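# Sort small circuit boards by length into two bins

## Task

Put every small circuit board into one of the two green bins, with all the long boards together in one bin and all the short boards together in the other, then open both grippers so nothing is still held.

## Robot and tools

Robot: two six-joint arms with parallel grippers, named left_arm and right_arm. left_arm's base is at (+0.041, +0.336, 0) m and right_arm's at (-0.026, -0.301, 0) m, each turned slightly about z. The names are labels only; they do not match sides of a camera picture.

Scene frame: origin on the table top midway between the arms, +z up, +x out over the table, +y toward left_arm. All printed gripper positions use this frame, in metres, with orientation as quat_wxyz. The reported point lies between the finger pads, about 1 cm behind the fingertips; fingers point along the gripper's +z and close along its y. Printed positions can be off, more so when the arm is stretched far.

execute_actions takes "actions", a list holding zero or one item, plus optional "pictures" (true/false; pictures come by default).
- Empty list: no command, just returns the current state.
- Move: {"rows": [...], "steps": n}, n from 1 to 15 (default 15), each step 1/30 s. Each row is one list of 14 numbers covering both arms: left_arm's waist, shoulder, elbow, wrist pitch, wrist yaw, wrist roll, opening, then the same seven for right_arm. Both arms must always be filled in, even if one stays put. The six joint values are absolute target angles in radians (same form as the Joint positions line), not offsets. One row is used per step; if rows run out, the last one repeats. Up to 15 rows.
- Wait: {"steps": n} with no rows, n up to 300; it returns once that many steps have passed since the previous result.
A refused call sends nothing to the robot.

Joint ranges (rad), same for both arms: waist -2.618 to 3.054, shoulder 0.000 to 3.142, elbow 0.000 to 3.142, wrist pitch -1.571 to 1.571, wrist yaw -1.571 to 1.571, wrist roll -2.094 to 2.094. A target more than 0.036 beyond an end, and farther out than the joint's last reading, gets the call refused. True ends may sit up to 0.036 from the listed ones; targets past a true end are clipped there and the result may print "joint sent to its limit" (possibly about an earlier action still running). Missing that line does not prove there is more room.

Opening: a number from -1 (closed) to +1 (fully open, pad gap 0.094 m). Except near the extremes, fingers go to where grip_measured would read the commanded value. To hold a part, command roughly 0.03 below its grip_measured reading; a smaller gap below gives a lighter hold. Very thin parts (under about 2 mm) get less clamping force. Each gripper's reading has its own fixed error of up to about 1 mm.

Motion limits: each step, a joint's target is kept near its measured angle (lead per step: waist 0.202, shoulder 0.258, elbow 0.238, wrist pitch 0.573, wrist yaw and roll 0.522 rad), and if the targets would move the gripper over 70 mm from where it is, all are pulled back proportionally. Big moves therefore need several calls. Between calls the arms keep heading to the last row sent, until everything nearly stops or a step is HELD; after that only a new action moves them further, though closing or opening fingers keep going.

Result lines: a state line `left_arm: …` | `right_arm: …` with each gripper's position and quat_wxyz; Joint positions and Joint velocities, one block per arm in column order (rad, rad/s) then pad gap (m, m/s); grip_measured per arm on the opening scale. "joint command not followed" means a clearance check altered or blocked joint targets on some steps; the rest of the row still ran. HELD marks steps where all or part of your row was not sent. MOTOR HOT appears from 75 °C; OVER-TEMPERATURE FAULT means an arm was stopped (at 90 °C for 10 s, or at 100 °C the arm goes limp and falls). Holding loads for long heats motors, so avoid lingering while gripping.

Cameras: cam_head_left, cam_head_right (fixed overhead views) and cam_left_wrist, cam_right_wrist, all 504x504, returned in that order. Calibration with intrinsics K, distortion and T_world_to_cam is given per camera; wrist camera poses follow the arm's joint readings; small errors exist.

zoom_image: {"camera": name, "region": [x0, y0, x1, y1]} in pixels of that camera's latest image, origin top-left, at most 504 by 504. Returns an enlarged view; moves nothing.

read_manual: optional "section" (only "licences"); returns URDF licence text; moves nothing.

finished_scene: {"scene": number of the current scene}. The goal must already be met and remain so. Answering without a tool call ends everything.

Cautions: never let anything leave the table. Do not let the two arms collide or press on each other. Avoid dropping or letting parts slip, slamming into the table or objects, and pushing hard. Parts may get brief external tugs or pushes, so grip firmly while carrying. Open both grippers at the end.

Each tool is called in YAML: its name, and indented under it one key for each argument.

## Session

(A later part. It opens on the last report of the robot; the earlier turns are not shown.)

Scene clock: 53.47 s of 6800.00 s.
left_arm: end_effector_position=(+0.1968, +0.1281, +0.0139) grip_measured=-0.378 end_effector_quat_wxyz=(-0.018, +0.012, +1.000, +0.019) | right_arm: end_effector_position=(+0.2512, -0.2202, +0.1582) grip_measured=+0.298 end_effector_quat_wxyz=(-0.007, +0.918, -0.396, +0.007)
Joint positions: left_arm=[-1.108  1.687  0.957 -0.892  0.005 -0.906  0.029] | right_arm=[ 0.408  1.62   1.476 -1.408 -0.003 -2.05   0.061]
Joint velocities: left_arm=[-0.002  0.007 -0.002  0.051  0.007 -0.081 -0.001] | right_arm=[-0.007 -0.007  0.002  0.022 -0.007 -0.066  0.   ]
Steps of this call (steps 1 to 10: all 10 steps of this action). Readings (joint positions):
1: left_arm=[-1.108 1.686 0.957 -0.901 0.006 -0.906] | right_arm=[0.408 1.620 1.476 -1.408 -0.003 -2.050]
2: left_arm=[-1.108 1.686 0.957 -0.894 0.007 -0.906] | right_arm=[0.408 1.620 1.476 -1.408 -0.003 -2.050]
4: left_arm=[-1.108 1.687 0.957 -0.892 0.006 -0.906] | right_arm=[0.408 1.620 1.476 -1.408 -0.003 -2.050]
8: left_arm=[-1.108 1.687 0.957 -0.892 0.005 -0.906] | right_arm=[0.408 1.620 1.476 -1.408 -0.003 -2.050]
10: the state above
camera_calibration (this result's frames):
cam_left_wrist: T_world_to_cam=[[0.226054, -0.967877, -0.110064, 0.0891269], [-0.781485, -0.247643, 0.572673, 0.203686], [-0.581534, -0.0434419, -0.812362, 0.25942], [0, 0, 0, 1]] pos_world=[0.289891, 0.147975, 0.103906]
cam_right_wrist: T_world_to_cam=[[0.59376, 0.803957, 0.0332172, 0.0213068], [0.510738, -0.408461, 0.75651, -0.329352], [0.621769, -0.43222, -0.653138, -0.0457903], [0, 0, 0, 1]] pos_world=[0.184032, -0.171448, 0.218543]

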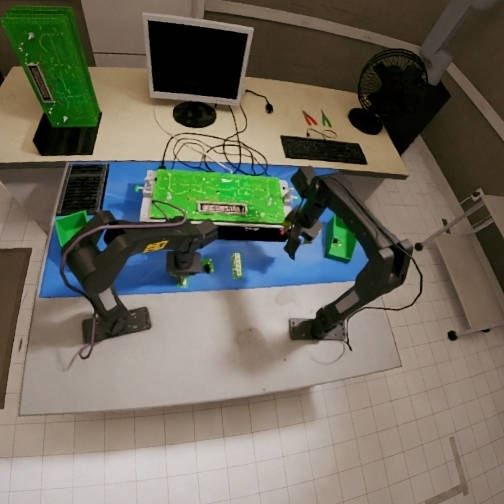

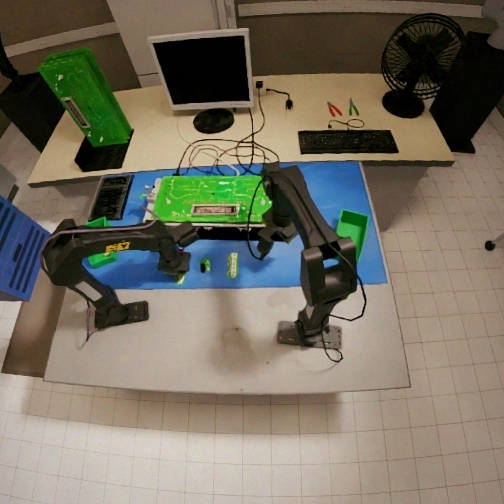

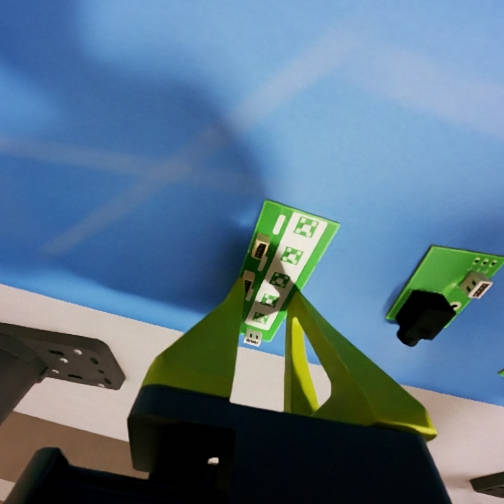

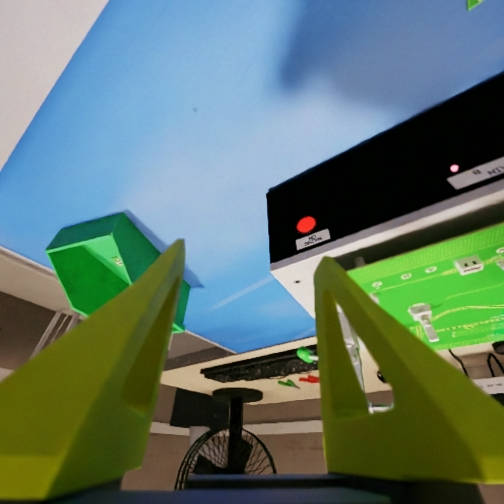

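execute_actions:
  actions:
    - {"rows":[[-1.105,1.70,0.95,-0.89,-0.01,-0.9,-0.42,0.4,1.62,1.47,-1.42,0,-2.06,0.3],[-1.105,1.70,0.95,-0.89,-0.01,-0.9,-0.42,0.4,1.62,1.47,-1.42,0,-2.06,0.3],[-1.105,1.70,0.95,-0.89,-0.01,-0.9,-0.42,0.4,1.62,1.47,-1.42,0,-2.06,0.3],[-1.105,1.66,1.02,-0.98,-0.01,-0.9,-0.42,0.4,1.62,1.47,-1.42,0,-2.06,0.3],[-1.105,1.66,1.02,-0.98,-0.01,-0.9,-0.42,0.4,1.62,1.47,-1.42,0,-2.06,0.3],[-1.105,1.66,1.02,-0.98,-0.01,-0.9,-0.42,0.4,1.62,1.47,-1.42,0,-2.06,0.3],[-1.105,1.66,1.02,-0.98,-0.01,-0.9,-0.42,0.4,1.62,1.47,-1.42,0,-2.06,0.3],[-1.105,1.62,1.12,-1.1,-0.01,-0.9,-0.42,0.4,1.62,1.47,-1.42,0,-2.06,0.3]]}

Scene clock: 55.57 s of 6800.00 s.
left_arm: end_effector_position=(+0.2081, +0.1146, +0.0637) grip_measured=-0.417 end_effector_quat_wxyz=(+0.000, +0.012, +1.000, -0.001) | right_arm: end_effector_position=(+0.2512, -0.2202, +0.1582) grip_measured=+0.298 end_effector_quat_wxyz=(-0.007, +0.918, -0.396, +0.007)
Joint positions: left_arm=[-1.107  1.627  1.105 -1.046  0.001 -0.906  0.027] | right_arm=[ 0.408  1.62   1.476 -1.408 -0.003 -2.05   0.061]
Joint velocities: left_arm=[-0.002 -0.017 -0.002 -0.227  0.022  0.051 -0.   ] | right_arm=[ 0.012  0.007 -0.012  0.037  0.037 -0.066 -0.   ]
Steps of this call (steps 1 to 15: the robot went on to your last target; steps 16 to 48: nothing new was sent; steps 49 to 63: all 15 steps of this action). Readings (joint positions):
49: left_arm=[-1.108 1.687 0.957 -0.892 0.005 -0.906] | right_arm=[0.408 1.620 1.476 -1.408 -0.003 -2.050]
50: left_arm=[-1.108 1.687 0.957 -0.892 0.005 -0.906] | right_arm=[0.408 1.620 1.476 -1.408 -0.003 -2.050]
52: left_arm=[-1.108 1.687 0.963 -0.904 0.003 -0.906] | right_arm=[0.408 1.620 1.476 -1.408 -0.003 -2.050]
56: left_arm=[-1.107 1.675 1.008 -0.958 0.001 -0.906] | right_arm=[0.408 1.620 1.476 -1.408 -0.003 -2.050]
63: the state above
camera_calibration (this result's frames):
cam_left_wrist: T_world_to_cam=[[0.22979, -0.971269, -0.0619047, 0.075573], [-0.801616, -0.224956, 0.553901, 0.183414], [-0.551913, -0.0776573, -0.830278, 0.304721], [0, 0, 0, 1]] pos_world=[0.297842, 0.138326, 0.156088]
cam_right_wrist: T_world_to_cam=[[0.59376, 0.803957, 0.0332172, 0.0213068], [0.510738, -0.408461, 0.75651, -0.329352], [0.621769, -0.43222, -0.653138, -0.0457903], [0, 0, 0, 1]] pos_world=[0.184032, -0.171448, 0.218543]

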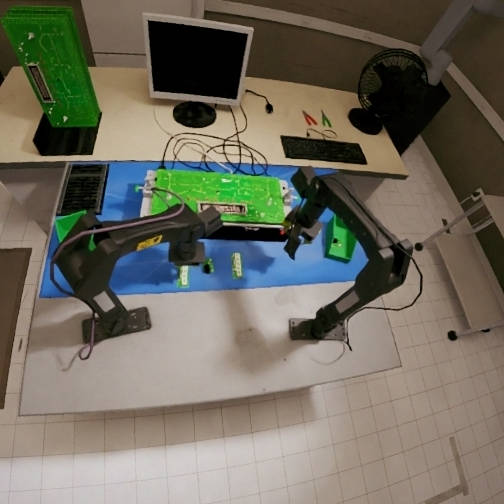

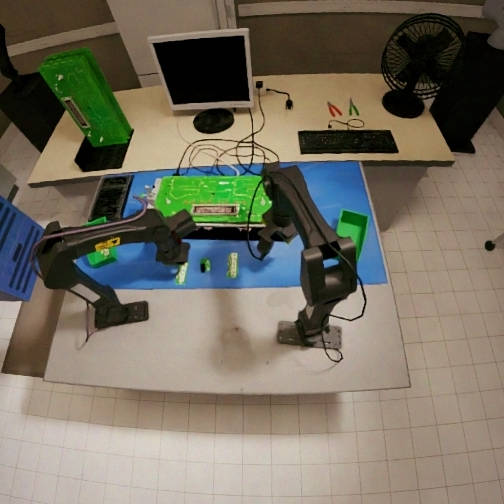

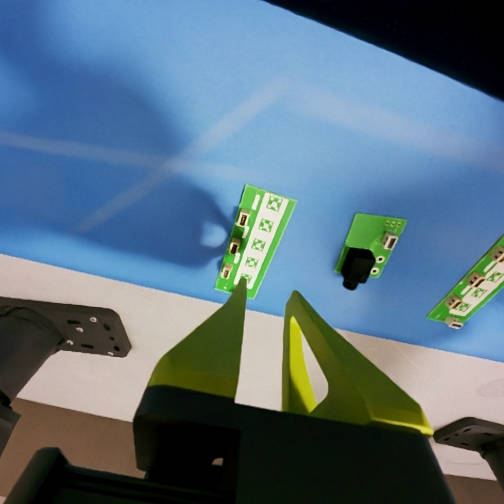

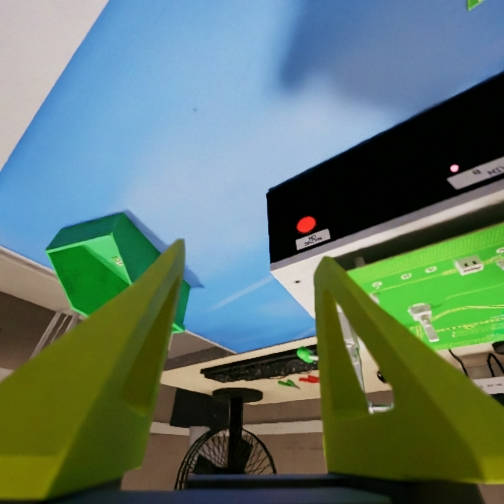

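execute_actions:
  actions:
    - {"rows":[[-1.105,1.63,0.96,-0.89,-0.01,-0.90,0.05,0.4,1.62,1.47,-1.42,0,-2.06,0.3]]}
  pictures: false

execute_actions:
  actions:
    - {"rows":[[-1.105,1.68,0.88,-0.825,-0.01,-0.90,0.05,0.4,1.62,1.47,-1.42,0,-2.06,0.3]]}
  pictures: false

execute_actions:
  actions:
    - {"rows":[[-1.105,1.69,0.87,-0.825,-0.01,-0.90,-0.1,0.4,1.62,1.47,-1.42,0,-2.06,0.3],[-1.105,1.69,0.87,-0.825,-0.01,-0.90,-0.15,0.4,1.62,1.47,-1.42,0,-2.06,0.3],[-1.105,1.69,0.87,-0.825,-0.01,-0.90,-0.2,0.4,1.62,1.47,-1.42,0,-2.06,0.3],[-1.105,1.69,0.87,-0.825,-0.01,-0.90,-0.25,0.4,1.62,1.47,-1.42,0,-2.06,0.3],[-1.105,1.69,0.87,-0.825,-0.01,-0.90,-0.3,0.4,1.62,1.47,-1.42,0,-2.06,0.3],[-1.105,1.69,0.87,-0.825,-0.01,-0.90,-0.33,0.4,1.62,1.47,-1.42,0,-2.06,0.3],[-1.105,1.69,0.87,-0.825,-0.01,-0.90,-0.4,0.4,1.62,1.47,-1.42,0,-2.06,0.3]],"steps":12}

Scene clock: 58.30 s of 6800.00 s.
left_arm: end_effector_position=(+0.1997, +0.1261, +0.0297) grip_measured=+0.047 end_effector_quat_wxyz=(-0.002, +0.012, +1.000, +0.003) | right_arm: end_effector_position=(+0.2512, -0.2202, +0.1582) grip_measured=+0.298 end_effector_quat_wxyz=(-0.007, +0.918, -0.396, +0.007)
Joint positions: left_arm=[-1.107  1.63   0.965 -0.913  0.    -0.905  0.049] | right_arm=[ 0.408  1.62   1.476 -1.408 -0.003 -2.05   0.061]
Joint velocities: left_arm=[-0.007 -0.012  0.012 -0.037 -0.037  0.007 -0.002] | right_arm=[ 0.002  0.002  0.002  0.037 -0.066  0.037 -0.   ]
Steps of this call (steps 1 to 30: the robot went on to your last target; steps 31 to 67: nothing new was sent; steps 68 to 82: all 15 steps of this action). Readings (joint positions):
68: left_arm=[-1.107 1.624 1.087 -1.054 0.001 -0.905] | right_arm=[0.408 1.620 1.476 -1.408 -0.003 -2.050]
69: left_arm=[-1.107 1.620 1.056 -1.012 0.000 -0.905] | right_arm=[0.408 1.620 1.476 -1.408 -0.003 -2.050]
71: left_arm=[-1.107 1.625 0.998 -0.971 0.000 -0.905] | right_arm=[0.408 1.620 1.476 -1.408 -0.003 -2.050]
75: left_arm=[-1.107 1.630 0.965 -0.948 0.000 -0.905] | right_arm=[0.408 1.620 1.476 -1.408 -0.003 -2.050]
82: the state above

Scene clock: 58.80 s of 6800.00 s.
left_arm: end_effector_position=(+0.1971, +0.1300, +0.0131) grip_measured=+0.047 end_effector_quat_wxyz=(-0.006, +0.011, +1.000, +0.007) | right_arm: end_effector_position=(+0.2512, -0.2202, +0.1582) grip_measured=+0.298 end_effector_quat_wxyz=(-0.007, +0.918, -0.396, +0.007)
Joint positions: left_arm=[-1.106  1.653  0.916 -0.852  0.001 -0.905  0.049] | right_arm=[ 0.408  1.62   1.476 -1.408 -0.003 -2.05   0.061]
Joint velocities: left_arm=[-0.012  0.012 -0.007 -0.051 -0.081 -0.051  0.   ] | right_arm=[-0.007 -0.007 -0.017 -0.037  0.007 -0.022 -0.001]
Steps of this call (steps 1 to 15: all 15 steps of this action). Readings (joint positions):
1: left_arm=[-1.107 1.632 0.957 -0.900 0.000 -0.905] | right_arm=[0.408 1.620 1.476 -1.408 -0.003 -2.050]
2: left_arm=[-1.107 1.637 0.943 -0.879 0.000 -0.905] | right_arm=[0.408 1.620 1.476 -1.408 -0.003 -2.050]
4: left_arm=[-1.107 1.656 0.916 -0.860 0.001 -0.907] | right_arm=[0.408 1.620 1.476 -1.408 -0.003 -2.050]
8: left_arm=[-1.106 1.653 0.916 -0.852 0.001 -0.905] | right_arm=[0.408 1.620 1.476 -1.408 -0.003 -2.050]
15: the state above

Scene clock: 59.20 s of 6800.00 s.
left_arm: end_effector_position=(+0.1973, +0.1233, +0.0124) grip_measured=-0.355 end_effector_quat_wxyz=(-0.008, +0.012, +1.000, -0.008) | right_arm: end_effector_position=(+0.2512, -0.2202, +0.1582) grip_measured=+0.298 end_effector_quat_wxyz=(-0.007, +0.918, -0.396, +0.007)
Joint positions: left_arm=[-1.106  1.656  0.916 -0.829  0.022 -0.904  0.03 ] | right_arm=[ 0.408  1.62   1.476 -1.408 -0.003 -2.05   0.061]
Joint velocities: left_arm=[ 0.007  0.007  0.002 -0.037  0.022  0.051 -0.   ] | right_arm=[-0.002 -0.012 -0.007 -0.022 -0.007 -0.007  0.   ]
Steps of this call (steps 1 to 12: all 12 steps of this action). Readings (joint positions):
1: left_arm=[-1.106 1.653 0.916 -0.848 0.004 -0.905] | right_arm=[0.408 1.620 1.476 -1.408 -0.003 -2.050]
2: left_arm=[-1.106 1.654 0.916 -0.842 0.010 -0.904] | right_arm=[0.408 1.620 1.476 -1.408 -0.003 -2.050]
4: left_arm=[-1.106 1.655 0.916 -0.833 0.018 -0.904] | right_arm=[0.408 1.620 1.476 -1.408 -0.003 -2.050]
8: left_arm=[-1.106 1.656 0.916 -0.829 0.022 -0.904] | right_arm=[0.408 1.620 1.476 -1.408 -0.003 -2.050]
12: the state above
camera_calibration (this result's frames):
cam_left_wrist: T_world_to_cam=[[0.228383, -0.97208, -0.0538711, 0.08355], [-0.79215, -0.217708, 0.570176, 0.202184], [-0.565985, -0.0875446, -0.819754, 0.260734], [0, 0, 0, 1]] pos_world=[0.28865, 0.14806, 0.102958]
cam_right_wrist: T_world_to_cam=[[0.59376, 0.803957, 0.0332172, 0.0213068], [0.510738, -0.408461, 0.75651, -0.329352], [0.621769, -0.43222, -0.653138, -0.0457903], [0, 0, 0, 1]] pos_world=[0.184032, -0.171448, 0.218543]

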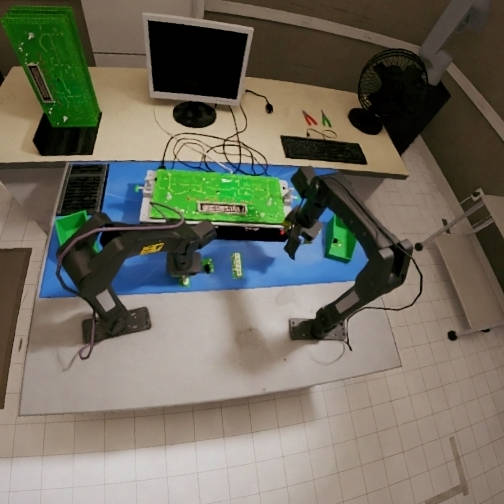

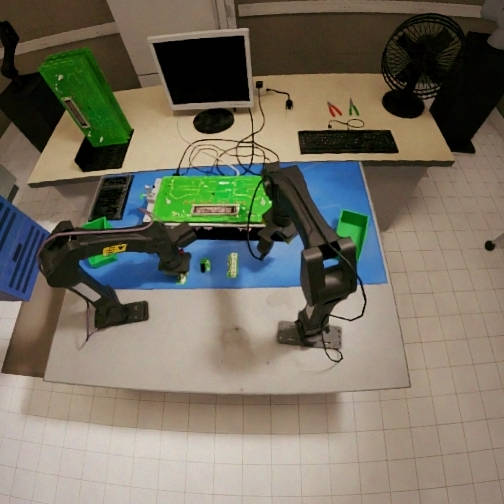

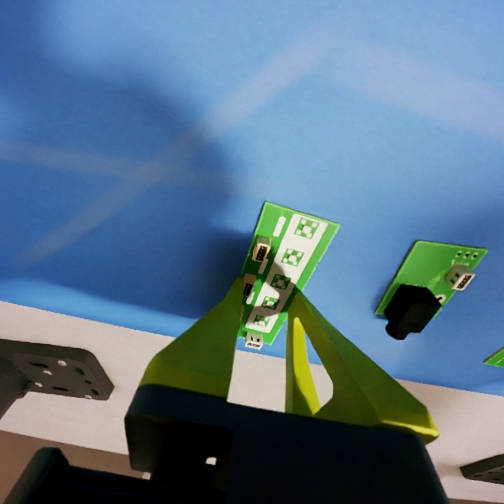

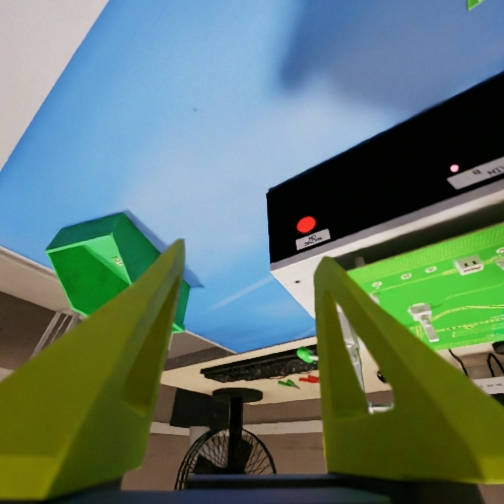

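execute_actions:
  actions:
    - {"rows":[[-1.105,1.63,0.98,-0.92,0,-0.9,-0.4,0.4,1.62,1.47,-1.42,0,-2.06,0.3],[-1.105,1.63,0.98,-0.92,0,-0.9,-0.4,0.4,1.62,1.47,-1.42,0,-2.06,0.3],[-1.105,1.63,0.98,-0.92,0,-0.9,-0.4,0.4,1.62,1.47,-1.42,0,-2.06,0.3],[-1.105,1.63,0.98,-0.92,0,-0.9,-0.4,0.4,1.62,1.47,-1.42,0,-2.06,0.3],[-1.105,1.58,1.09,-1.09,0,-0.9,-0.4,0.4,1.62,1.47,-1.42,0,-2.06,0.3],[-1.105,1.58,1.09,-1.09,0,-0.9,-0.4,0.4,1.62,1.47,-1.42,0,-2.06,0.3],[-1.105,1.58,1.09,-1.09,0,-0.9,-0.4,0.4,1.62,1.47,-1.42,0,-2.06,0.3],[-1.105,1.58,1.09,-1.09,0,-0.9,-0.4,0.4,1.62,1.47,-1.42,0,-2.06,0.3],[-1.105,1.53,1.2,-1.25,0,-0.9,-0.4,0.4,1.62,1.47,-1.42,0,-2.06,0.3],[-1.105,1.53,1.2,-1.25,0,-0.9,-0.4,0.4,1.62,1.47,-1.42,0,-2.06,0.3],[-1.105,1.53,1.2,-1.25,0,-0.9,-0.4,0.4,1.62,1.47,-1.42,0,-2.06,0.3],[-1.105,1.5,1.35,-1.42,0,-0.9,-0.4,0.4,1.62,1.47,-1.42,0,-2.06,0.3]]}
  pictures: false

execute_actions:
  actions:
    - {"rows":[[0.3,1.5,1.35,-1.42,0,0.12,-0.4,0.4,1.62,1.47,-1.42,0,-2.06,0.3]]}
  pictures: false

execute_actions:
  actions:
    - {"rows":[[0.3,1.66,1.5,-1.40,0,0.12,-0.4,1.068,1.8,1.68,-1.45,0,-2.06,0.3]]}
  pictures: false

execute_actions:
  actions:
    - {"rows":[[0.3,1.69,1.37,-1.23,0,0.12,-0.4,1.068,2.0,1.85,-1.4,0,-2.06,0.3],[0.3,1.69,1.37,-1.23,0,0.12,-0.4,1.068,2.0,1.85,-1.4,0,-2.06,0.3],[0.3,1.69,1.37,-1.23,0,0.12,-0.4,1.068,2.0,1.85,-1.4,0,-2.06,0.3],[0.3,1.69,1.37,-1.23,0,0.12,-0.4,1.068,2.0,1.85,-1.4,0,-2.06,0.3],[0.3,1.69,1.37,-1.23,0,0.12,-0.4,1.068,2.0,1.85,-1.4,0,-2.06,0.3],[0.3,1.71,1.26,-1.09,0,0.12,-0.4,1.068,2.185,1.98,-1.31,0,-2.06,0.3],[0.3,1.71,1.26,-1.09,0,0.12,-0.4,1.068,2.185,1.98,-1.31,0,-2.06,0.3],[0.3,1.71,1.26,-1.09,0,0.12,-0.4,1.068,2.185,1.98,-1.31,0,-2.06,0.3],[0.3,1.71,1.26,-1.09,0,0.12,-0.4,1.068,2.185,1.98,-1.31,0,-2.06,0.3],[0.3,1.71,1.26,-1.09,0,0.12,-0.4,1.068,2.185,1.98,-1.31,0,-2.06,0.3],[0.3,1.735,1.15,-0.96,0,0.12,-0.4,1.068,2.185,1.98,-1.31,0,-2.06,0.3]]}
  pictures: false

execute_actions:
  actions:
    - {"steps":15}

Scene clock: 63.37 s of 6800.00 s.
left_arm: end_effector_position=(+0.2099, +0.1084, +0.1432) grip_measured=-0.355 end_effector_quat_wxyz=(+0.024, +0.012, +0.999, -0.044) | right_arm: end_effector_position=(+0.2512, -0.2202, +0.1582) grip_measured=+0.298 end_effector_quat_wxyz=(-0.007, +0.918, -0.396, +0.007)
Joint positions: left_arm=[-1.106  1.522  1.314 -1.263  0.015 -0.904  0.03 ] | right_arm=[ 0.408  1.62   1.476 -1.408 -0.003 -2.05   0.061]
Joint velocities: left_arm=[ 0.002 -0.442  0.755 -0.623 -0.081 -0.051  0.   ] | right_arm=[-0.002 -0.002 -0.002 -0.007  0.022  0.007  0.   ]
Steps of this call (steps 1 to 15: the robot went on to your last target; steps 16 to 90: nothing new was sent; then 0.67 s passed at rest; steps 91 to 105: all 15 steps of this action). Readings (joint positions):
91: left_arm=[-1.106 1.655 0.923 -0.837 0.022 -0.904] | right_arm=[0.408 1.620 1.476 -1.408 -0.003 -2.050]
92: left_arm=[-1.106 1.655 0.931 -0.853 0.020 -0.904] | right_arm=[0.408 1.620 1.476 -1.408 -0.003 -2.050]
94: left_arm=[-1.106 1.651 0.947 -0.871 0.019 -0.904] | right_arm=[0.408 1.620 1.476 -1.408 -0.003 -2.050]
98: left_arm=[-1.106 1.616 1.044 -0.990 0.017 -0.904] | right_arm=[0.408 1.620 1.476 -1.408 -0.003 -2.050]
105: the state above

Scene clock: 63.87 s of 6800.00 s.
left_arm: end_effector_position=(+0.3014, +0.3636, +0.1546) grip_measured=-0.355 end_effector_quat_wxyz=(+0.018, -0.025, +1.000, -0.002) | right_arm: end_effector_position=(+0.2512, -0.2202, +0.1582) grip_measured=+0.298 end_effector_quat_wxyz=(-0.007, +0.918, -0.396, +0.007)
Joint positions: left_arm=[-0.074  1.501  1.344 -1.378  0.007  0.054  0.03 ] | right_arm=[ 0.408  1.62   1.476 -1.408 -0.003 -2.05   0.061]
Joint velocities: left_arm=[ 2.063  0.012 -0.007  0.007 -0.081  0.344 -0.   ] | right_arm=[-0.007 -0.002  0.002  0.022 -0.095 -0.022 -0.   ]
Steps of this call (steps 1 to 15: all 15 steps of this action). Readings (joint positions):
1: left_arm=[-1.084 1.508 1.332 -1.284 0.026 -0.828] | right_arm=[0.408 1.620 1.476 -1.408 -0.003 -2.050]
2: left_arm=[-1.032 1.499 1.341 -1.302 0.033 -0.727] | right_arm=[0.408 1.620 1.476 -1.408 -0.003 -2.050]
4: left_arm=[-0.888 1.497 1.344 -1.329 0.027 -0.531] | right_arm=[0.408 1.620 1.476 -1.408 -0.003 -2.050]
8: left_arm=[-0.592 1.501 1.344 -1.362 0.017 -0.173] | right_arm=[0.408 1.620 1.476 -1.408 -0.003 -2.050]
15: the state above

Scene clock: 64.37 s of 6800.00 s.
left_arm: end_effector_position=(+0.3022, +0.4758, +0.1438) grip_measured=-0.355 end_effector_quat_wxyz=(-0.006, -0.186, +0.983, +0.000) | right_arm: end_effector_position=(+0.1612, -0.0241, +0.1436) grip_measured=+0.298 end_effector_quat_wxyz=(+0.004, +0.998, -0.062, -0.010)
Joint positions: left_arm=[ 0.306  1.674  1.477 -1.386 -0.004  0.11   0.03 ] | right_arm=[ 1.097  1.827  1.658 -1.419 -0.013 -2.051  0.061]
Joint velocities: left_arm=[ 0.007 -0.007 -0.002 -0.037  0.022  0.007 -0.001] | right_arm=[-0.232  0.007  0.017 -0.081  0.037 -0.022  0.   ]
Steps of this call (steps 1 to 15: all 15 steps of this action). Readings (joint positions):
1: left_arm=[-0.000 1.521 1.366 -1.397 0.006 0.065] | right_arm=[0.428 1.642 1.505 -1.433 0.008 -2.050]
2: left_arm=[0.072 1.559 1.412 -1.415 0.006 0.075] | right_arm=[0.471 1.685 1.565 -1.457 0.018 -2.051]
4: left_arm=[0.206 1.630 1.470 -1.389 0.006 0.089] | right_arm=[0.593 1.762 1.642 -1.431 0.019 -2.051]
8: left_arm=[0.322 1.674 1.477 -1.378 -0.012 0.099] | right_arm=[0.871 1.825 1.658 -1.409 0.015 -2.051]
15: the state above

Scene clock: 64.87 s of 6800.00 s.
left_arm: end_effector_position=(+0.2968, +0.4728, +0.0502) grip_measured=-0.355 end_effector_quat_wxyz=(-0.022, -0.185, +0.983, -0.005) | right_arm: end_effector_position=(+0.2242, +0.0455, +0.0733) grip_measured=+0.298 end_effector_quat_wxyz=(+0.007, +0.997, -0.074, -0.006)
Joint positions: left_arm=[ 0.306  1.732  1.166 -1.05  -0.004  0.112  0.03 ] | right_arm=[ 1.072  2.22   1.952 -1.32  -0.002 -2.052  0.061]
Joint velocities: left_arm=[-0.002  0.164 -0.291  0.3   -0.022  0.037 -0.   ] | right_arm=[ 0.012 -0.095  0.007  0.022 -0.051  0.095  0.001]
Steps of this call (steps 1 to 15: all 15 steps of this action). Readings (joint positions):
1: left_arm=[0.306 1.672 1.464 -1.368 -0.004 0.110] | right_arm=[1.089 1.850 1.689 -1.442 -0.010 -2.051]
2: left_arm=[0.306 1.670 1.442 -1.341 -0.004 0.111] | right_arm=[1.081 1.892 1.750 -1.456 -0.008 -2.051]
4: left_arm=[0.306 1.678 1.402 -1.307 -0.004 0.111] | right_arm=[1.074 1.962 1.819 -1.414 -0.005 -2.051]
8: left_arm=[0.306 1.694 1.309 -1.206 -0.004 0.112] | right_arm=[1.072 2.120 1.935 -1.375 -0.003 -2.052]
15: the state above

Scene clock: 65.37 s of 6800.00 s.
left_arm: end_effector_position=(+0.3080, +0.4787, +0.0457) grip_measured=-0.355 end_effector_quat_wxyz=(+0.001, -0.185, +0.983, +0.002) | right_arm: end_effector_position=(+0.2245, +0.0459, +0.0770) grip_measured=+0.298 end_effector_quat_wxyz=(+0.003, +0.997, -0.074, -0.003)
Joint positions: left_arm=[ 0.306  1.738  1.155 -0.984 -0.004  0.113  0.03 ] | right_arm=[ 1.072  2.211  1.952 -1.32  -0.002 -2.052  0.061]
Joint velocities: left_arm=[-0.002  0.012 -0.007  0.022 -0.007  0.066  0.   ] | right_arm=[ 0.007 -0.002 -0.007 -0.066  0.007  0.007 -0.001]
Steps of this call (steps 1 to 15: the robot went on to your last target). Readings (joint positions):
1: left_arm=[0.306 1.736 1.158 -1.040 -0.004 0.113] | right_arm=[1.072 2.217 1.952 -1.320 -0.002 -2.052]
2: left_arm=[0.306 1.738 1.156 -1.032 -0.004 0.113] | right_arm=[1.072 2.215 1.952 -1.320 -0.002 -2.052]
4: left_arm=[0.306 1.738 1.155 -1.015 -0.004 0.113] | right_arm=[1.072 2.212 1.952 -1.320 -0.002 -2.052]
8: left_arm=[0.306 1.738 1.155 -0.993 -0.004 0.113] | right_arm=[1.072 2.211 1.952 -1.320 -0.002 -2.052]
15: the state above
camera_calibration (this result's frames):
cam_left_wrist: T_world_to_cam=[[0.585701, -0.807654, -0.0681851, 0.217474], [-0.653235, -0.520167, 0.55019, 0.451187], [-0.479831, -0.277706, -0.832251, 0.446836], [0, 0, 0, 1]] pos_world=[0.381762, 0.534426, 0.138469]
cam_right_wrist: T_world_to_cam=[[-0.029555, 0.999506, 0.0107146, -0.0413318], [0.665779, 0.0116891, 0.746058, -0.198927], [0.745564, 0.0291833, -0.665795, -0.0151679], [0, 0, 0, 1]] pos_world=[0.142528, 0.0440793, 0.138755]

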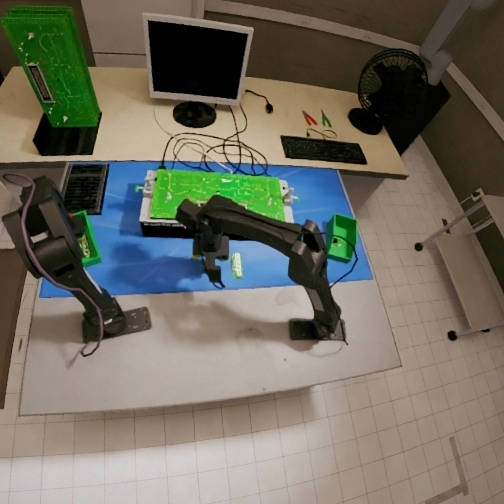

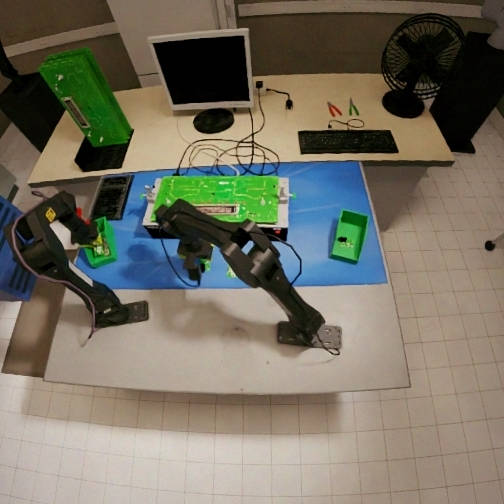

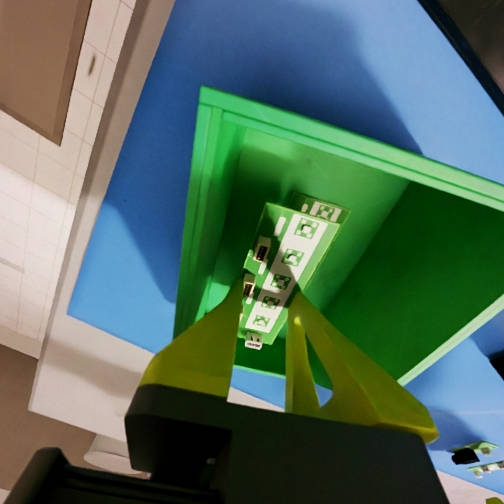

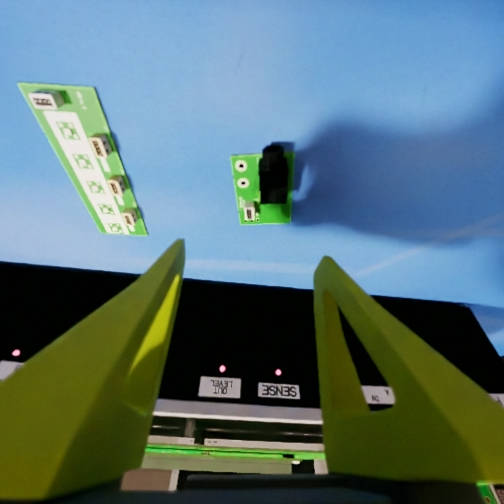

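execute_actions:
  actions:
    - {"rows":[[0.3,1.735,1.15,-0.96,0,0.12,-0.15,1.068,2.22,1.93,-1.24,0,-2.06,0.3],[0.3,1.735,1.15,-0.96,0,0.12,-0.15,1.068,2.22,1.93,-1.24,0,-2.06,0.3],[0.3,1.735,1.15,-0.96,0,0.12,-0.15,1.068,2.22,1.93,-1.24,0,-2.06,0.3],[0.3,1.735,1.15,-0.96,0,0.12,-0.15,1.068,2.22,1.93,-1.24,0,-2.06,0.3],[0.3,1.735,1.15,-0.96,0,0.12,-0.15,1.068,2.22,1.93,-1.24,0,-2.06,0.3],[0.3,1.735,1.15,-0.96,0,0.12,-0.15,1.068,2.22,1.93,-1.24,0,-2.06,0.3],[0.3,1.735,1.15,-0.96,0,0.12,-0.15,1.068,2.245,1.865,-1.16,0,-2.06,0.3]]}
  pictures: false

execute_actions:
  actions:
    - {"rows":[[0.3,1.70,1.3,-1.17,0,0.12,-0.15,1.068,2.245,1.865,-1.16,0,-2.06,0.3],[0.3,1.70,1.3,-1.17,0,0.12,-0.15,1.068,2.245,1.865,-1.16,0,-2.06,0.3],[0.3,1.70,1.3,-1.17,0,0.12,-0.15,1.068,2.245,1.865,-1.16,0,-2.06,0.3],[0.3,1.70,1.3,-1.17,0,0.12,-0.15,1.068,2.245,1.865,-1.16,0,-2.06,0.3],[0.3,1.70,1.3,-1.17,0,0.12,-0.15,1.068,2.245,1.865,-1.16,0,-2.06,0.3],[0.3,1.70,1.3,-1.17,0,0.12,-0.15,1.068,2.245,1.865,-1.16,0,-2.06,0.3],[0.3,1.62,1.47,-1.42,0,0.12,-0.15,1.068,2.245,1.865,-1.16,0,-2.06,0.3]]}

Scene clock: 69.03 s of 6800.00 s.
left_arm: end_effector_position=(+0.3084, +0.4789, +0.0457) grip_measured=-0.153 end_effector_quat_wxyz=(+0.002, -0.185, +0.983, +0.003) | right_arm: end_effector_position=(+0.2279, +0.0506, +0.0345) grip_measured=+0.298 end_effector_quat_wxyz=(+0.005, +0.997, -0.074, -0.004)
Joint positions: left_arm=[ 0.306  1.738  1.155 -0.982 -0.004  0.113  0.04 ] | right_arm=[ 1.072  2.26   1.864 -1.188 -0.002 -2.052  0.061]
Joint velocities: left_arm=[ 0.012 -0.007 -0.002  0.007  0.022 -0.066  0.   ] | right_arm=[-0.002  0.002 -0.012  0.037  0.007 -0.022  0.   ]
Steps of this call (steps 1 to 15: the robot went on to your last target; steps 16 to 90: nothing new was sent; then 0.17 s passed at rest; steps 91 to 105: all 15 steps of this action). Readings (joint positions):
91: left_arm=[0.306 1.738 1.155 -0.982 -0.004 0.113] | right_arm=[1.072 2.212 1.949 -1.313 -0.002 -2.052]
92: left_arm=[0.306 1.738 1.155 -0.982 -0.004 0.113] | right_arm=[1.072 2.212 1.946 -1.301 -0.002 -2.052]
94: left_arm=[0.306 1.738 1.155 -0.982 -0.004 0.113] | right_arm=[1.072 2.216 1.940 -1.282 -0.002 -2.052]
98: left_arm=[0.306 1.738 1.155 -0.982 -0.004 0.113] | right_arm=[1.072 2.223 1.910 -1.234 -0.002 -2.052]
105: the state above

Scene clock: 69.53 s of 6800.00 s.
left_arm: end_effector_position=(+0.3036, +0.4763, +0.1571) grip_measured=-0.153 end_effector_quat_wxyz=(+0.030, -0.185, +0.982, +0.011) | right_arm: end_effector_position=(+0.2302, +0.0537, +0.0345) grip_measured=+0.298 end_effector_quat_wxyz=(-0.001, +0.997, -0.074, -0.000)
Joint positions: left_arm=[ 0.306  1.611  1.461 -1.358 -0.003  0.113  0.04 ] | right_arm=[ 1.072  2.26   1.864 -1.173 -0.002 -2.052  0.061]
Joint velocities: left_arm=[ 0.012  0.007 -0.002 -0.359 -0.037 -0.007 -0.001] | right_arm=[ 0.012 -0.002 -0.002 -0.007 -0.051  0.081  0.001]
Steps of this call (steps 1 to 15: all 15 steps of this action). Readings (joint positions):
1: left_arm=[0.306 1.739 1.172 -1.009 -0.004 0.113] | right_arm=[1.072 2.260 1.864 -1.185 -0.002 -2.052]
2: left_arm=[0.306 1.740 1.199 -1.049 -0.004 0.113] | right_arm=[1.072 2.260 1.864 -1.182 -0.002 -2.052]
4: left_arm=[0.306 1.728 1.251 -1.090 -0.004 0.113] | right_arm=[1.072 2.260 1.864 -1.178 -0.002 -2.052]
8: left_arm=[0.306 1.703 1.342 -1.202 -0.003 0.113] | right_arm=[1.072 2.260 1.864 -1.174 -0.002 -2.052]
15: the state above
camera_calibration (this result's frames):
cam_left_wrist: T_world_to_cam=[[0.589029, -0.805963, -0.0588944, 0.222374], [-0.680946, -0.534263, 0.500874, 0.408634], [-0.435151, -0.254926, -0.863514, 0.517329], [0, 0, 0, 1]] pos_world=[0.37239, 0.529424, 0.255143]
cam_right_wrist: T_world_to_cam=[[-0.0296404, 0.999388, 0.0185582, -0.0487518], [0.661414, 0.00568937, 0.749999, -0.169895], [0.749435, 0.0345049, -0.661178, -0.0492633], [0, 0, 0, 1]] pos_world=[0.147845, 0.0513884, 0.0957538]

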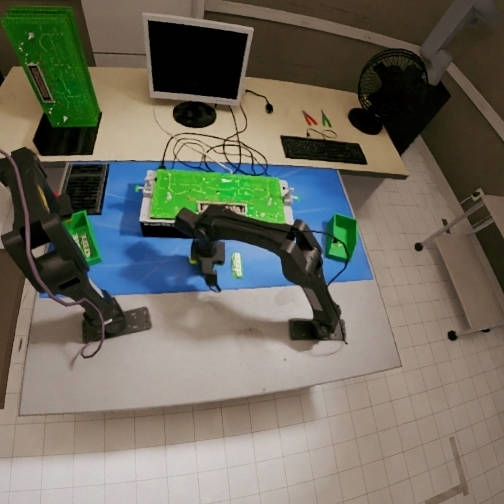

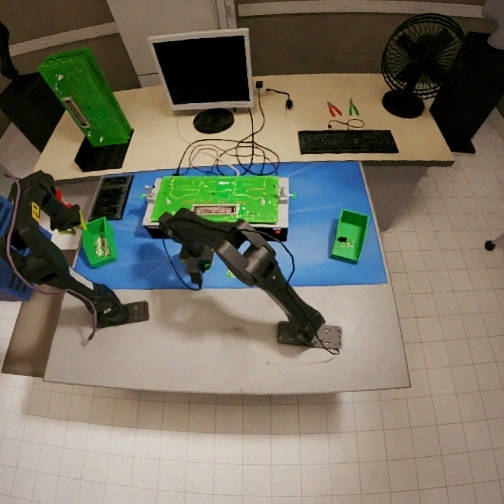

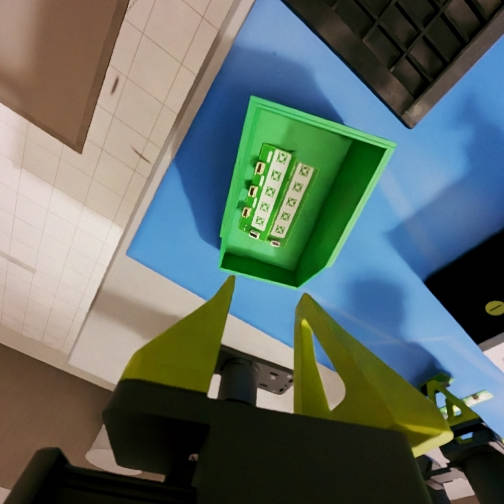

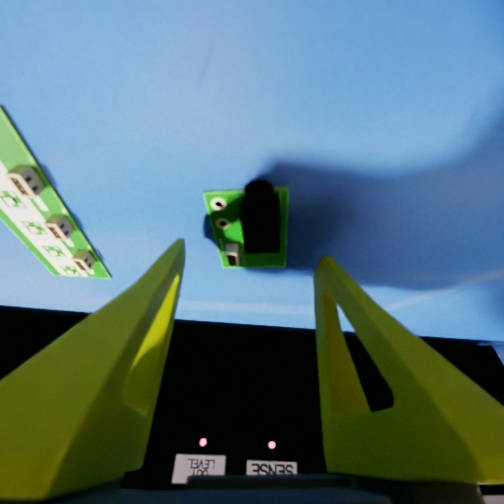

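execute_actions:
  actions:
    - {"rows":[[0.3,1.62,1.47,-1.42,0,1.95,0.2,1.068,2.275,1.80,-1.10,0,-2.06,0.2]]}
  pictures: false

execute_actions:
  actions:
    - {"rows":[[0.3,1.62,1.47,-1.42,0,1.95,0.2,1.068,2.285,1.79,-1.10,0,-2.06,0.1],[0.3,1.62,1.47,-1.42,0,1.95,0.2,1.068,2.285,1.79,-1.10,0,-2.06,0.0],[0.3,1.62,1.47,-1.42,0,1.95,0.2,1.068,2.285,1.79,-1.10,0,-2.06,-0.1],[0.3,1.62,1.47,-1.42,0,1.95,0.2,1.068,2.285,1.79,-1.10,0,-2.06,-0.15],[0.3,1.62,1.47,-1.42,0,1.95,0.2,1.068,2.285,1.79,-1.10,0,-2.06,-0.2],[0.3,1.62,1.47,-1.42,0,1.95,0.2,1.068,2.285,1.79,-1.10,0,-2.06,-0.25],[0.3,1.62,1.47,-1.42,0,1.95,0.2,1.068,2.285,1.79,-1.10,0,-2.06,-0.3],[0.3,1.62,1.47,-1.42,0,1.95,0.2,1.068,2.285,1.79,-1.10,0,-2.06,-0.34],[0.3,1.62,1.47,-1.42,0,1.95,0.2,1.068,2.285,1.79,-1.10,0,-2.06,-0.41]]}

Scene clock: 71.73 s of 6800.00 s.
left_arm: end_effector_position=(+0.2926, +0.4704, +0.1560) grip_measured=+0.197 end_effector_quat_wxyz=(+0.001, +0.511, +0.860, +0.005) | right_arm: end_effector_position=(+0.2301, +0.0531, +0.0209) grip_measured=+0.202 end_effector_quat_wxyz=(-0.002, +0.997, -0.074, +0.001)
Joint positions: left_arm=[ 0.305  1.614  1.461 -1.408 -0.004  1.555  0.056] | right_arm=[ 1.072  2.266  1.818 -1.119 -0.001 -2.052  0.056]
Joint velocities: left_arm=[-0.007 -0.012 -0.007 -0.037 -0.007  2.601  0.   ] | right_arm=[-0.012  0.002 -0.007  0.007 -0.022  0.007 -0.002]
Steps of this call (steps 1 to 30: the robot went on to your last target; steps 31 to 51: nothing new was sent; steps 52 to 66: all 15 steps of this action). Readings (joint positions):
52: left_arm=[0.306 1.614 1.461 -1.408 -0.004 0.186] | right_arm=[1.072 2.261 1.854 -1.161 -0.002 -2.052]
53: left_arm=[0.305 1.614 1.461 -1.408 -0.004 0.285] | right_arm=[1.072 2.261 1.843 -1.149 -0.002 -2.052]
55: left_arm=[0.305 1.614 1.461 -1.408 -0.004 0.481] | right_arm=[1.072 2.268 1.821 -1.132 -0.002 -2.052]
59: left_arm=[0.305 1.614 1.461 -1.408 -0.004 0.874] | right_arm=[1.072 2.266 1.818 -1.121 -0.002 -2.052]
66: the state above

Scene clock: 72.23 s of 6800.00 s.
left_arm: end_effector_position=(+0.2925, +0.4706, +0.1560) grip_measured=+0.197 end_effector_quat_wxyz=(-0.001, +0.662, +0.750, +0.005) | right_arm: end_effector_position=(+0.2319, +0.0567, +0.0217) grip_measured=-0.408 end_effector_quat_wxyz=(-0.012, +0.997, -0.074, +0.004)
Joint positions: left_arm=[ 0.305  1.614  1.461 -1.408 -0.005  1.929  0.056] | right_arm=[ 1.072  2.261  1.813 -1.098 -0.005 -2.053  0.028]
Joint velocities: left_arm=[ 0.012 -0.002 -0.002 -0.007 -0.007  0.095 -0.   ] | right_arm=[-0.022 -0.012 -0.002 -0.022  0.022  0.022  0.001]
Steps of this call (steps 1 to 15: all 15 steps of this action). Readings (joint positions):
1: left_arm=[0.305 1.614 1.461 -1.408 -0.004 1.634] | right_arm=[1.072 2.266 1.817 -1.114 -0.003 -2.053]
2: left_arm=[0.305 1.614 1.461 -1.408 -0.004 1.696] | right_arm=[1.072 2.266 1.816 -1.107 -0.006 -2.053]
4: left_arm=[0.305 1.614 1.461 -1.408 -0.004 1.785] | right_arm=[1.072 2.266 1.816 -1.100 -0.009 -2.053]
8: left_arm=[0.305 1.614 1.461 -1.408 -0.005 1.879] | right_arm=[1.072 2.266 1.815 -1.099 -0.008 -2.053]
15: the state above
camera_calibration (this result's frames):
cam_left_wrist: T_world_to_cam=[[-0.92607, -0.370075, -0.0737567, 0.464657], [-0.345753, 0.753856, 0.558709, -0.314623], [-0.151162, 0.542905, -0.826077, 0.0456777], [0, 0, 0, 1]] pos_world=[0.328427, 0.38434, 0.247788]
cam_right_wrist: T_world_to_cam=[[-0.0299938, 0.998808, 0.0385131, -0.0518216], [0.65312, -0.00958375, 0.757193, -0.158813], [0.75666, 0.0478648, -0.652054, -0.0617939], [0, 0, 0, 1]] pos_world=[0.148926, 0.0531956, 0.0819547]

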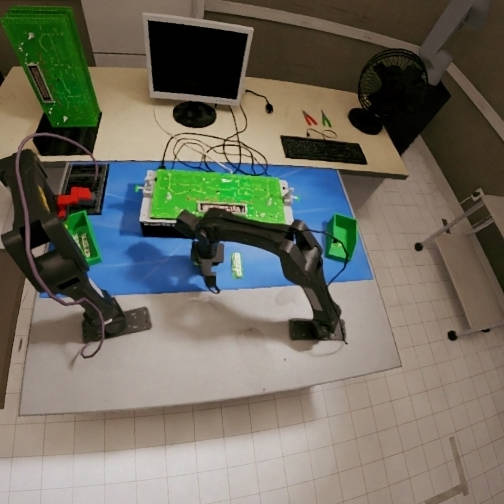

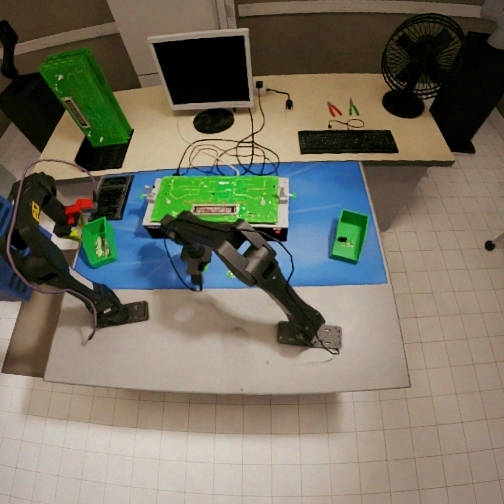

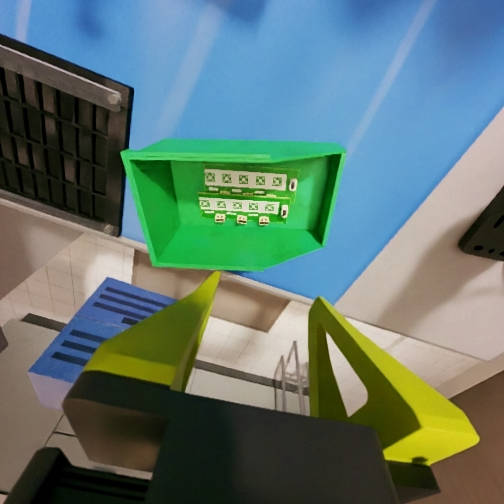

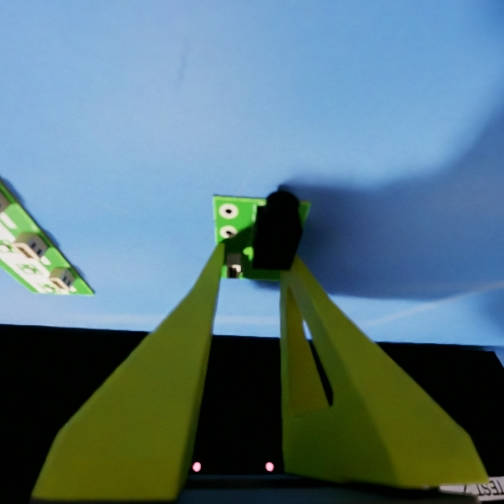

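execute_actions:
  actions:
    - {"rows":[[0.3,1.62,1.47,-1.42,0,1.95,0.2,1.068,2.25,1.82,-1.10,0,-2.06,0.0],[0.3,1.62,1.47,-1.42,0,1.95,0.2,1.068,2.25,1.82,-1.10,0,-2.06,0.0],[0.3,1.62,1.47,-1.42,0,1.95,0.2,1.068,2.25,1.82,-1.10,0,-2.06,0.0],[0.3,1.62,1.47,-1.42,0,1.95,0.2,1.09,2.235,1.85,-1.14,0,-2.06,0.0]]}
  pictures: false

execute_actions:
  actions:
    - {"rows":[[0.3,1.62,1.47,-1.42,0,1.95,0.2,1.09,2.285,1.78,-1.095,0,-2.06,0.0]]}

execute_actions:
  actions:
    - {"rows":[[0.3,1.62,1.47,-1.42,0,1.95,0.2,1.09,2.295,1.77,-1.095,0,-2.06,-0.1],[0.3,1.62,1.47,-1.42,0,1.95,0.2,1.09,2.295,1.77,-1.095,0,-2.06,-0.15],[0.3,1.62,1.47,-1.42,0,1.95,0.2,1.09,2.295,1.77,-1.095,0,-2.06,-0.2],[0.3,1.62,1.47,-1.42,0,1.95,0.2,1.09,2.295,1.77,-1.095,0,-2.06,-0.25],[0.3,1.62,1.47,-1.42,0,1.95,0.2,1.09,2.295,1.77,-1.095,0,-2.06,-0.3],[0.3,1.62,1.47,-1.42,0,1.95,0.2,1.09,2.295,1.77,-1.095,0,-2.06,-0.34],[0.3,1.62,1.47,-1.42,0,1.95,0.2,1.09,2.295,1.77,-1.095,0,-2.06,-0.40]]}

Scene clock: 76.10 s of 6800.00 s.
left_arm: end_effector_position=(+0.2925, +0.4706, +0.1560) grip_measured=+0.197 end_effector_quat_wxyz=(-0.001, +0.666, +0.746, +0.005) | right_arm: end_effector_position=(+0.2281, +0.0590, +0.0251) grip_measured=-0.002 end_effector_quat_wxyz=(-0.010, +0.998, -0.068, +0.004)
Joint positions: left_arm=[ 0.305  1.614  1.461 -1.408 -0.005  1.942  0.056] | right_arm=[ 1.083  2.26   1.825 -1.114 -0.003 -2.053  0.047]
Joint velocities: left_arm=[ 0.007  0.002 -0.012 -0.11  -0.022  0.037 -0.002] | right_arm=[ 0.002  0.017  0.002  0.037 -0.007  0.051  0.   ]
Steps of this call (steps 1 to 30: the robot went on to your last target; steps 31 to 90: nothing new was sent; then 0.37 s passed at rest; steps 91 to 105: all 15 steps of this action). Readings (joint positions):
91: left_arm=[0.305 1.614 1.461 -1.408 -0.005 1.942] | right_arm=[1.072 2.260 1.813 -1.098 -0.005 -2.053]
92: left_arm=[0.305 1.614 1.461 -1.408 -0.005 1.942] | right_arm=[1.072 2.260 1.813 -1.098 -0.005 -2.053]
94: left_arm=[0.305 1.614 1.461 -1.408 -0.005 1.942] | right_arm=[1.073 2.260 1.813 -1.100 -0.003 -2.053]
98: left_arm=[0.305 1.614 1.461 -1.408 -0.005 1.942] | right_arm=[1.079 2.260 1.824 -1.109 -0.003 -2.053]
105: the state above

Scene clock: 76.60 s of 6800.00 s.
left_arm: end_effector_position=(+0.2925, +0.4706, +0.1560) grip_measured=+0.197 end_effector_quat_wxyz=(-0.001, +0.667, +0.745, +0.005) | right_arm: end_effector_position=(+0.2272, +0.0573, +0.0203) grip_measured=-0.002 end_effector_quat_wxyz=(-0.007, +0.998, -0.068, +0.004)
Joint positions: left_arm=[ 0.305  1.614  1.461 -1.408 -0.005  1.943  0.056] | right_arm=[ 1.083  2.262  1.809 -1.102 -0.001 -2.053  0.047]
Joint velocities: left_arm=[ 0.002  0.007 -0.002  0.051 -0.081 -0.051 -0.   ] | right_arm=[-0.012  0.017 -0.002  0.037 -0.007  0.022 -0.001]
Steps of this call (steps 1 to 15: all 15 steps of this action). Readings (joint positions):
1: left_arm=[0.305 1.614 1.461 -1.408 -0.005 1.942] | right_arm=[1.083 2.261 1.820 -1.110 -0.003 -2.053]
2: left_arm=[0.305 1.614 1.461 -1.408 -0.005 1.942] | right_arm=[1.083 2.262 1.812 -1.106 -0.003 -2.053]
4: left_arm=[0.305 1.614 1.461 -1.408 -0.005 1.943] | right_arm=[1.083 2.262 1.809 -1.102 -0.002 -2.053]
8: left_arm=[0.305 1.614 1.461 -1.408 -0.005 1.943] | right_arm=[1.083 2.262 1.809 -1.102 -0.001 -2.053]
15: the state above
camera_calibration (this result's frames):
cam_left_wrist: T_world_to_cam=[[-0.930936, -0.357672, -0.0736745, 0.460231], [-0.335591, 0.758359, 0.558812, -0.319731], [-0.144, 0.544943, -0.826015, 0.0426141], [0, 0, 0, 1]] pos_world=[0.327284, 0.383861, 0.247777]
cam_right_wrist: T_world_to_cam=[[-0.0412794, 0.99872, 0.0292436, -0.0497258], [0.654677, 0.00492592, 0.755893, -0.155812], [0.754781, 0.0503479, -0.654042, -0.0588185], [0, 0, 0, 1]] pos_world=[0.144349, 0.0533911, 0.0807615]

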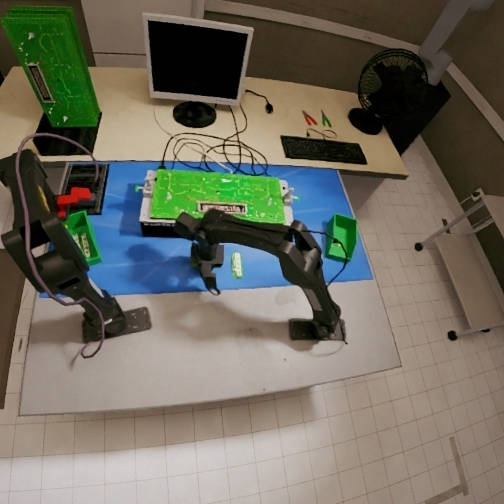

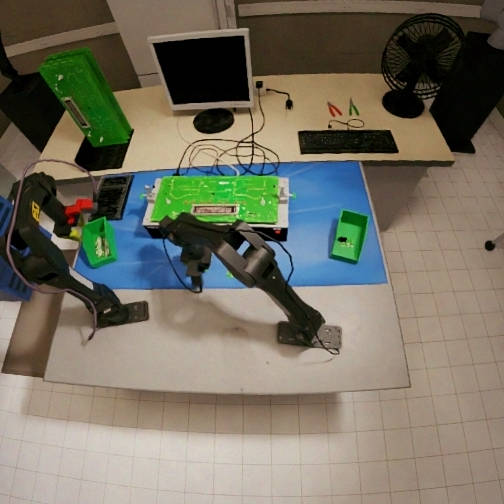

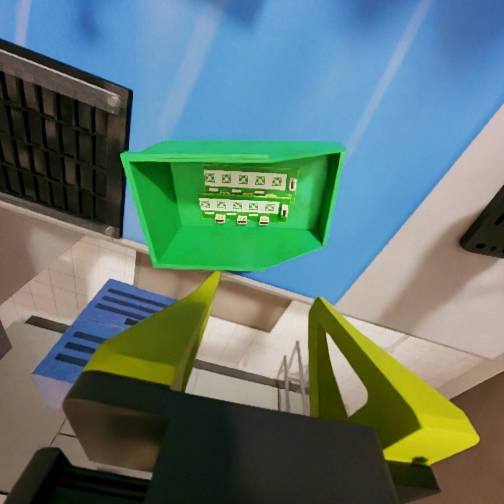

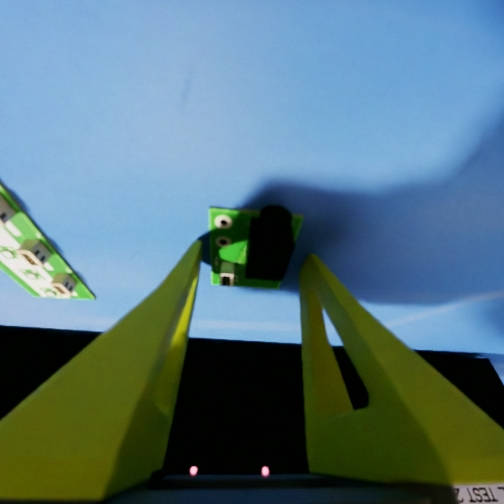

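Scene clock: 77.10 s of 6800.00 s.
left_arm: end_effector_position=(+0.2925, +0.4706, +0.1560) grip_measured=+0.197 end_effector_quat_wxyz=(-0.001, +0.667, +0.745, +0.005) | right_arm: end_effector_position=(+0.2274, +0.0588, +0.0197) grip_measured=-0.366 end_effector_quat_wxyz=(-0.010, +0.998, -0.068, +0.004)
Joint positions: left_arm=[ 0.305  1.614  1.461 -1.408 -0.005  1.943  0.056] | right_arm=[ 1.084  2.262  1.806 -1.093 -0.003 -2.053  0.03 ]
Joint velocities: left_arm=[-0.042 -0.002 -0.017  0.007 -0.066 -0.007 -0.001] | right_arm=[-0.007  0.007 -0.012 -0.066  0.066  0.007 -0.   ]
Steps of this call (steps 1 to 15: all 15 steps of this action). Readings (joint positions):
1: left_arm=[0.305 1.614 1.461 -1.408 -0.005 1.943] | right_arm=[1.083 2.262 1.807 -1.097 -0.003 -2.053]
2: left_arm=[0.305 1.614 1.461 -1.408 -0.005 1.943] | right_arm=[1.083 2.262 1.806 -1.093 -0.004 -2.053]
4: left_arm=[0.305 1.614 1.461 -1.408 -0.005 1.943] | right_arm=[1.084 2.262 1.806 -1.093 -0.003 -2.053]
8: left_arm=[0.305 1.614 1.461 -1.408 -0.005 1.943] | right_arm=[1.084 2.262 1.806 -1.093 -0.003 -2.053]
15: the state above
camera_calibration (this result's frames):
cam_left_wrist: T_world_to_cam=[[-0.930936, -0.357672, -0.0736745, 0.460231], [-0.335591, 0.758359, 0.558812, -0.319731], [-0.144, 0.544943, -0.826015, 0.0426141], [0, 0, 0, 1]] pos_world=[0.327284, 0.383861, 0.247777]
cam_right_wrist: T_world_to_cam=[[-0.0421379, 0.998482, 0.035466, -0.0511602], [0.653411, 0.000686512, 0.757003, -0.154952], [0.75583, 0.0550724, -0.652448, -0.0599995], [0, 0, 0, 1]] pos_world=[0.144441, 0.0544932, 0.079967]

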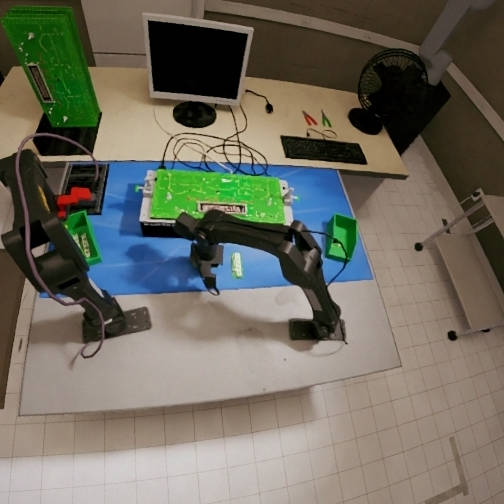

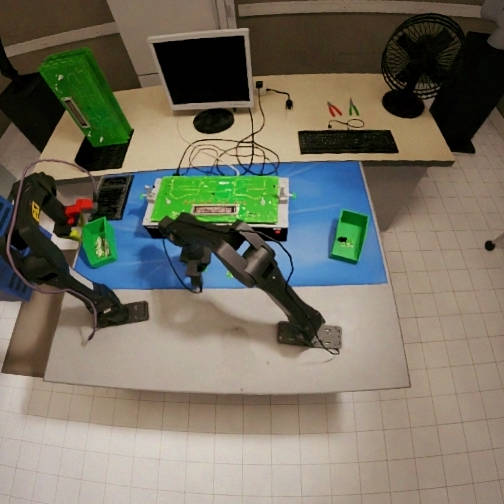

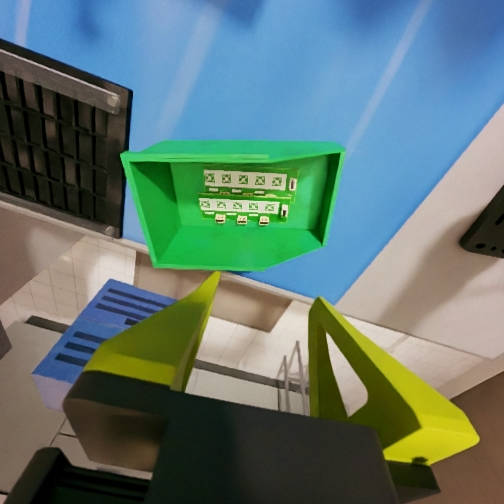

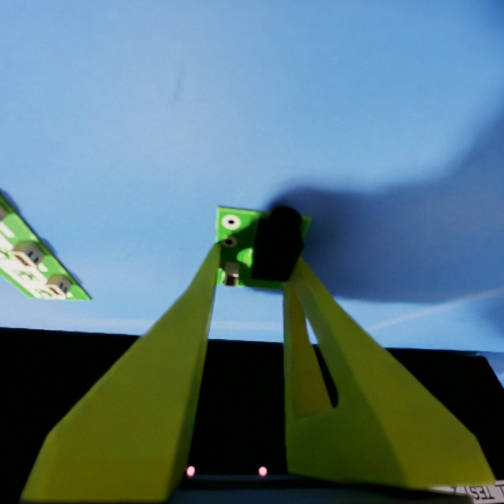

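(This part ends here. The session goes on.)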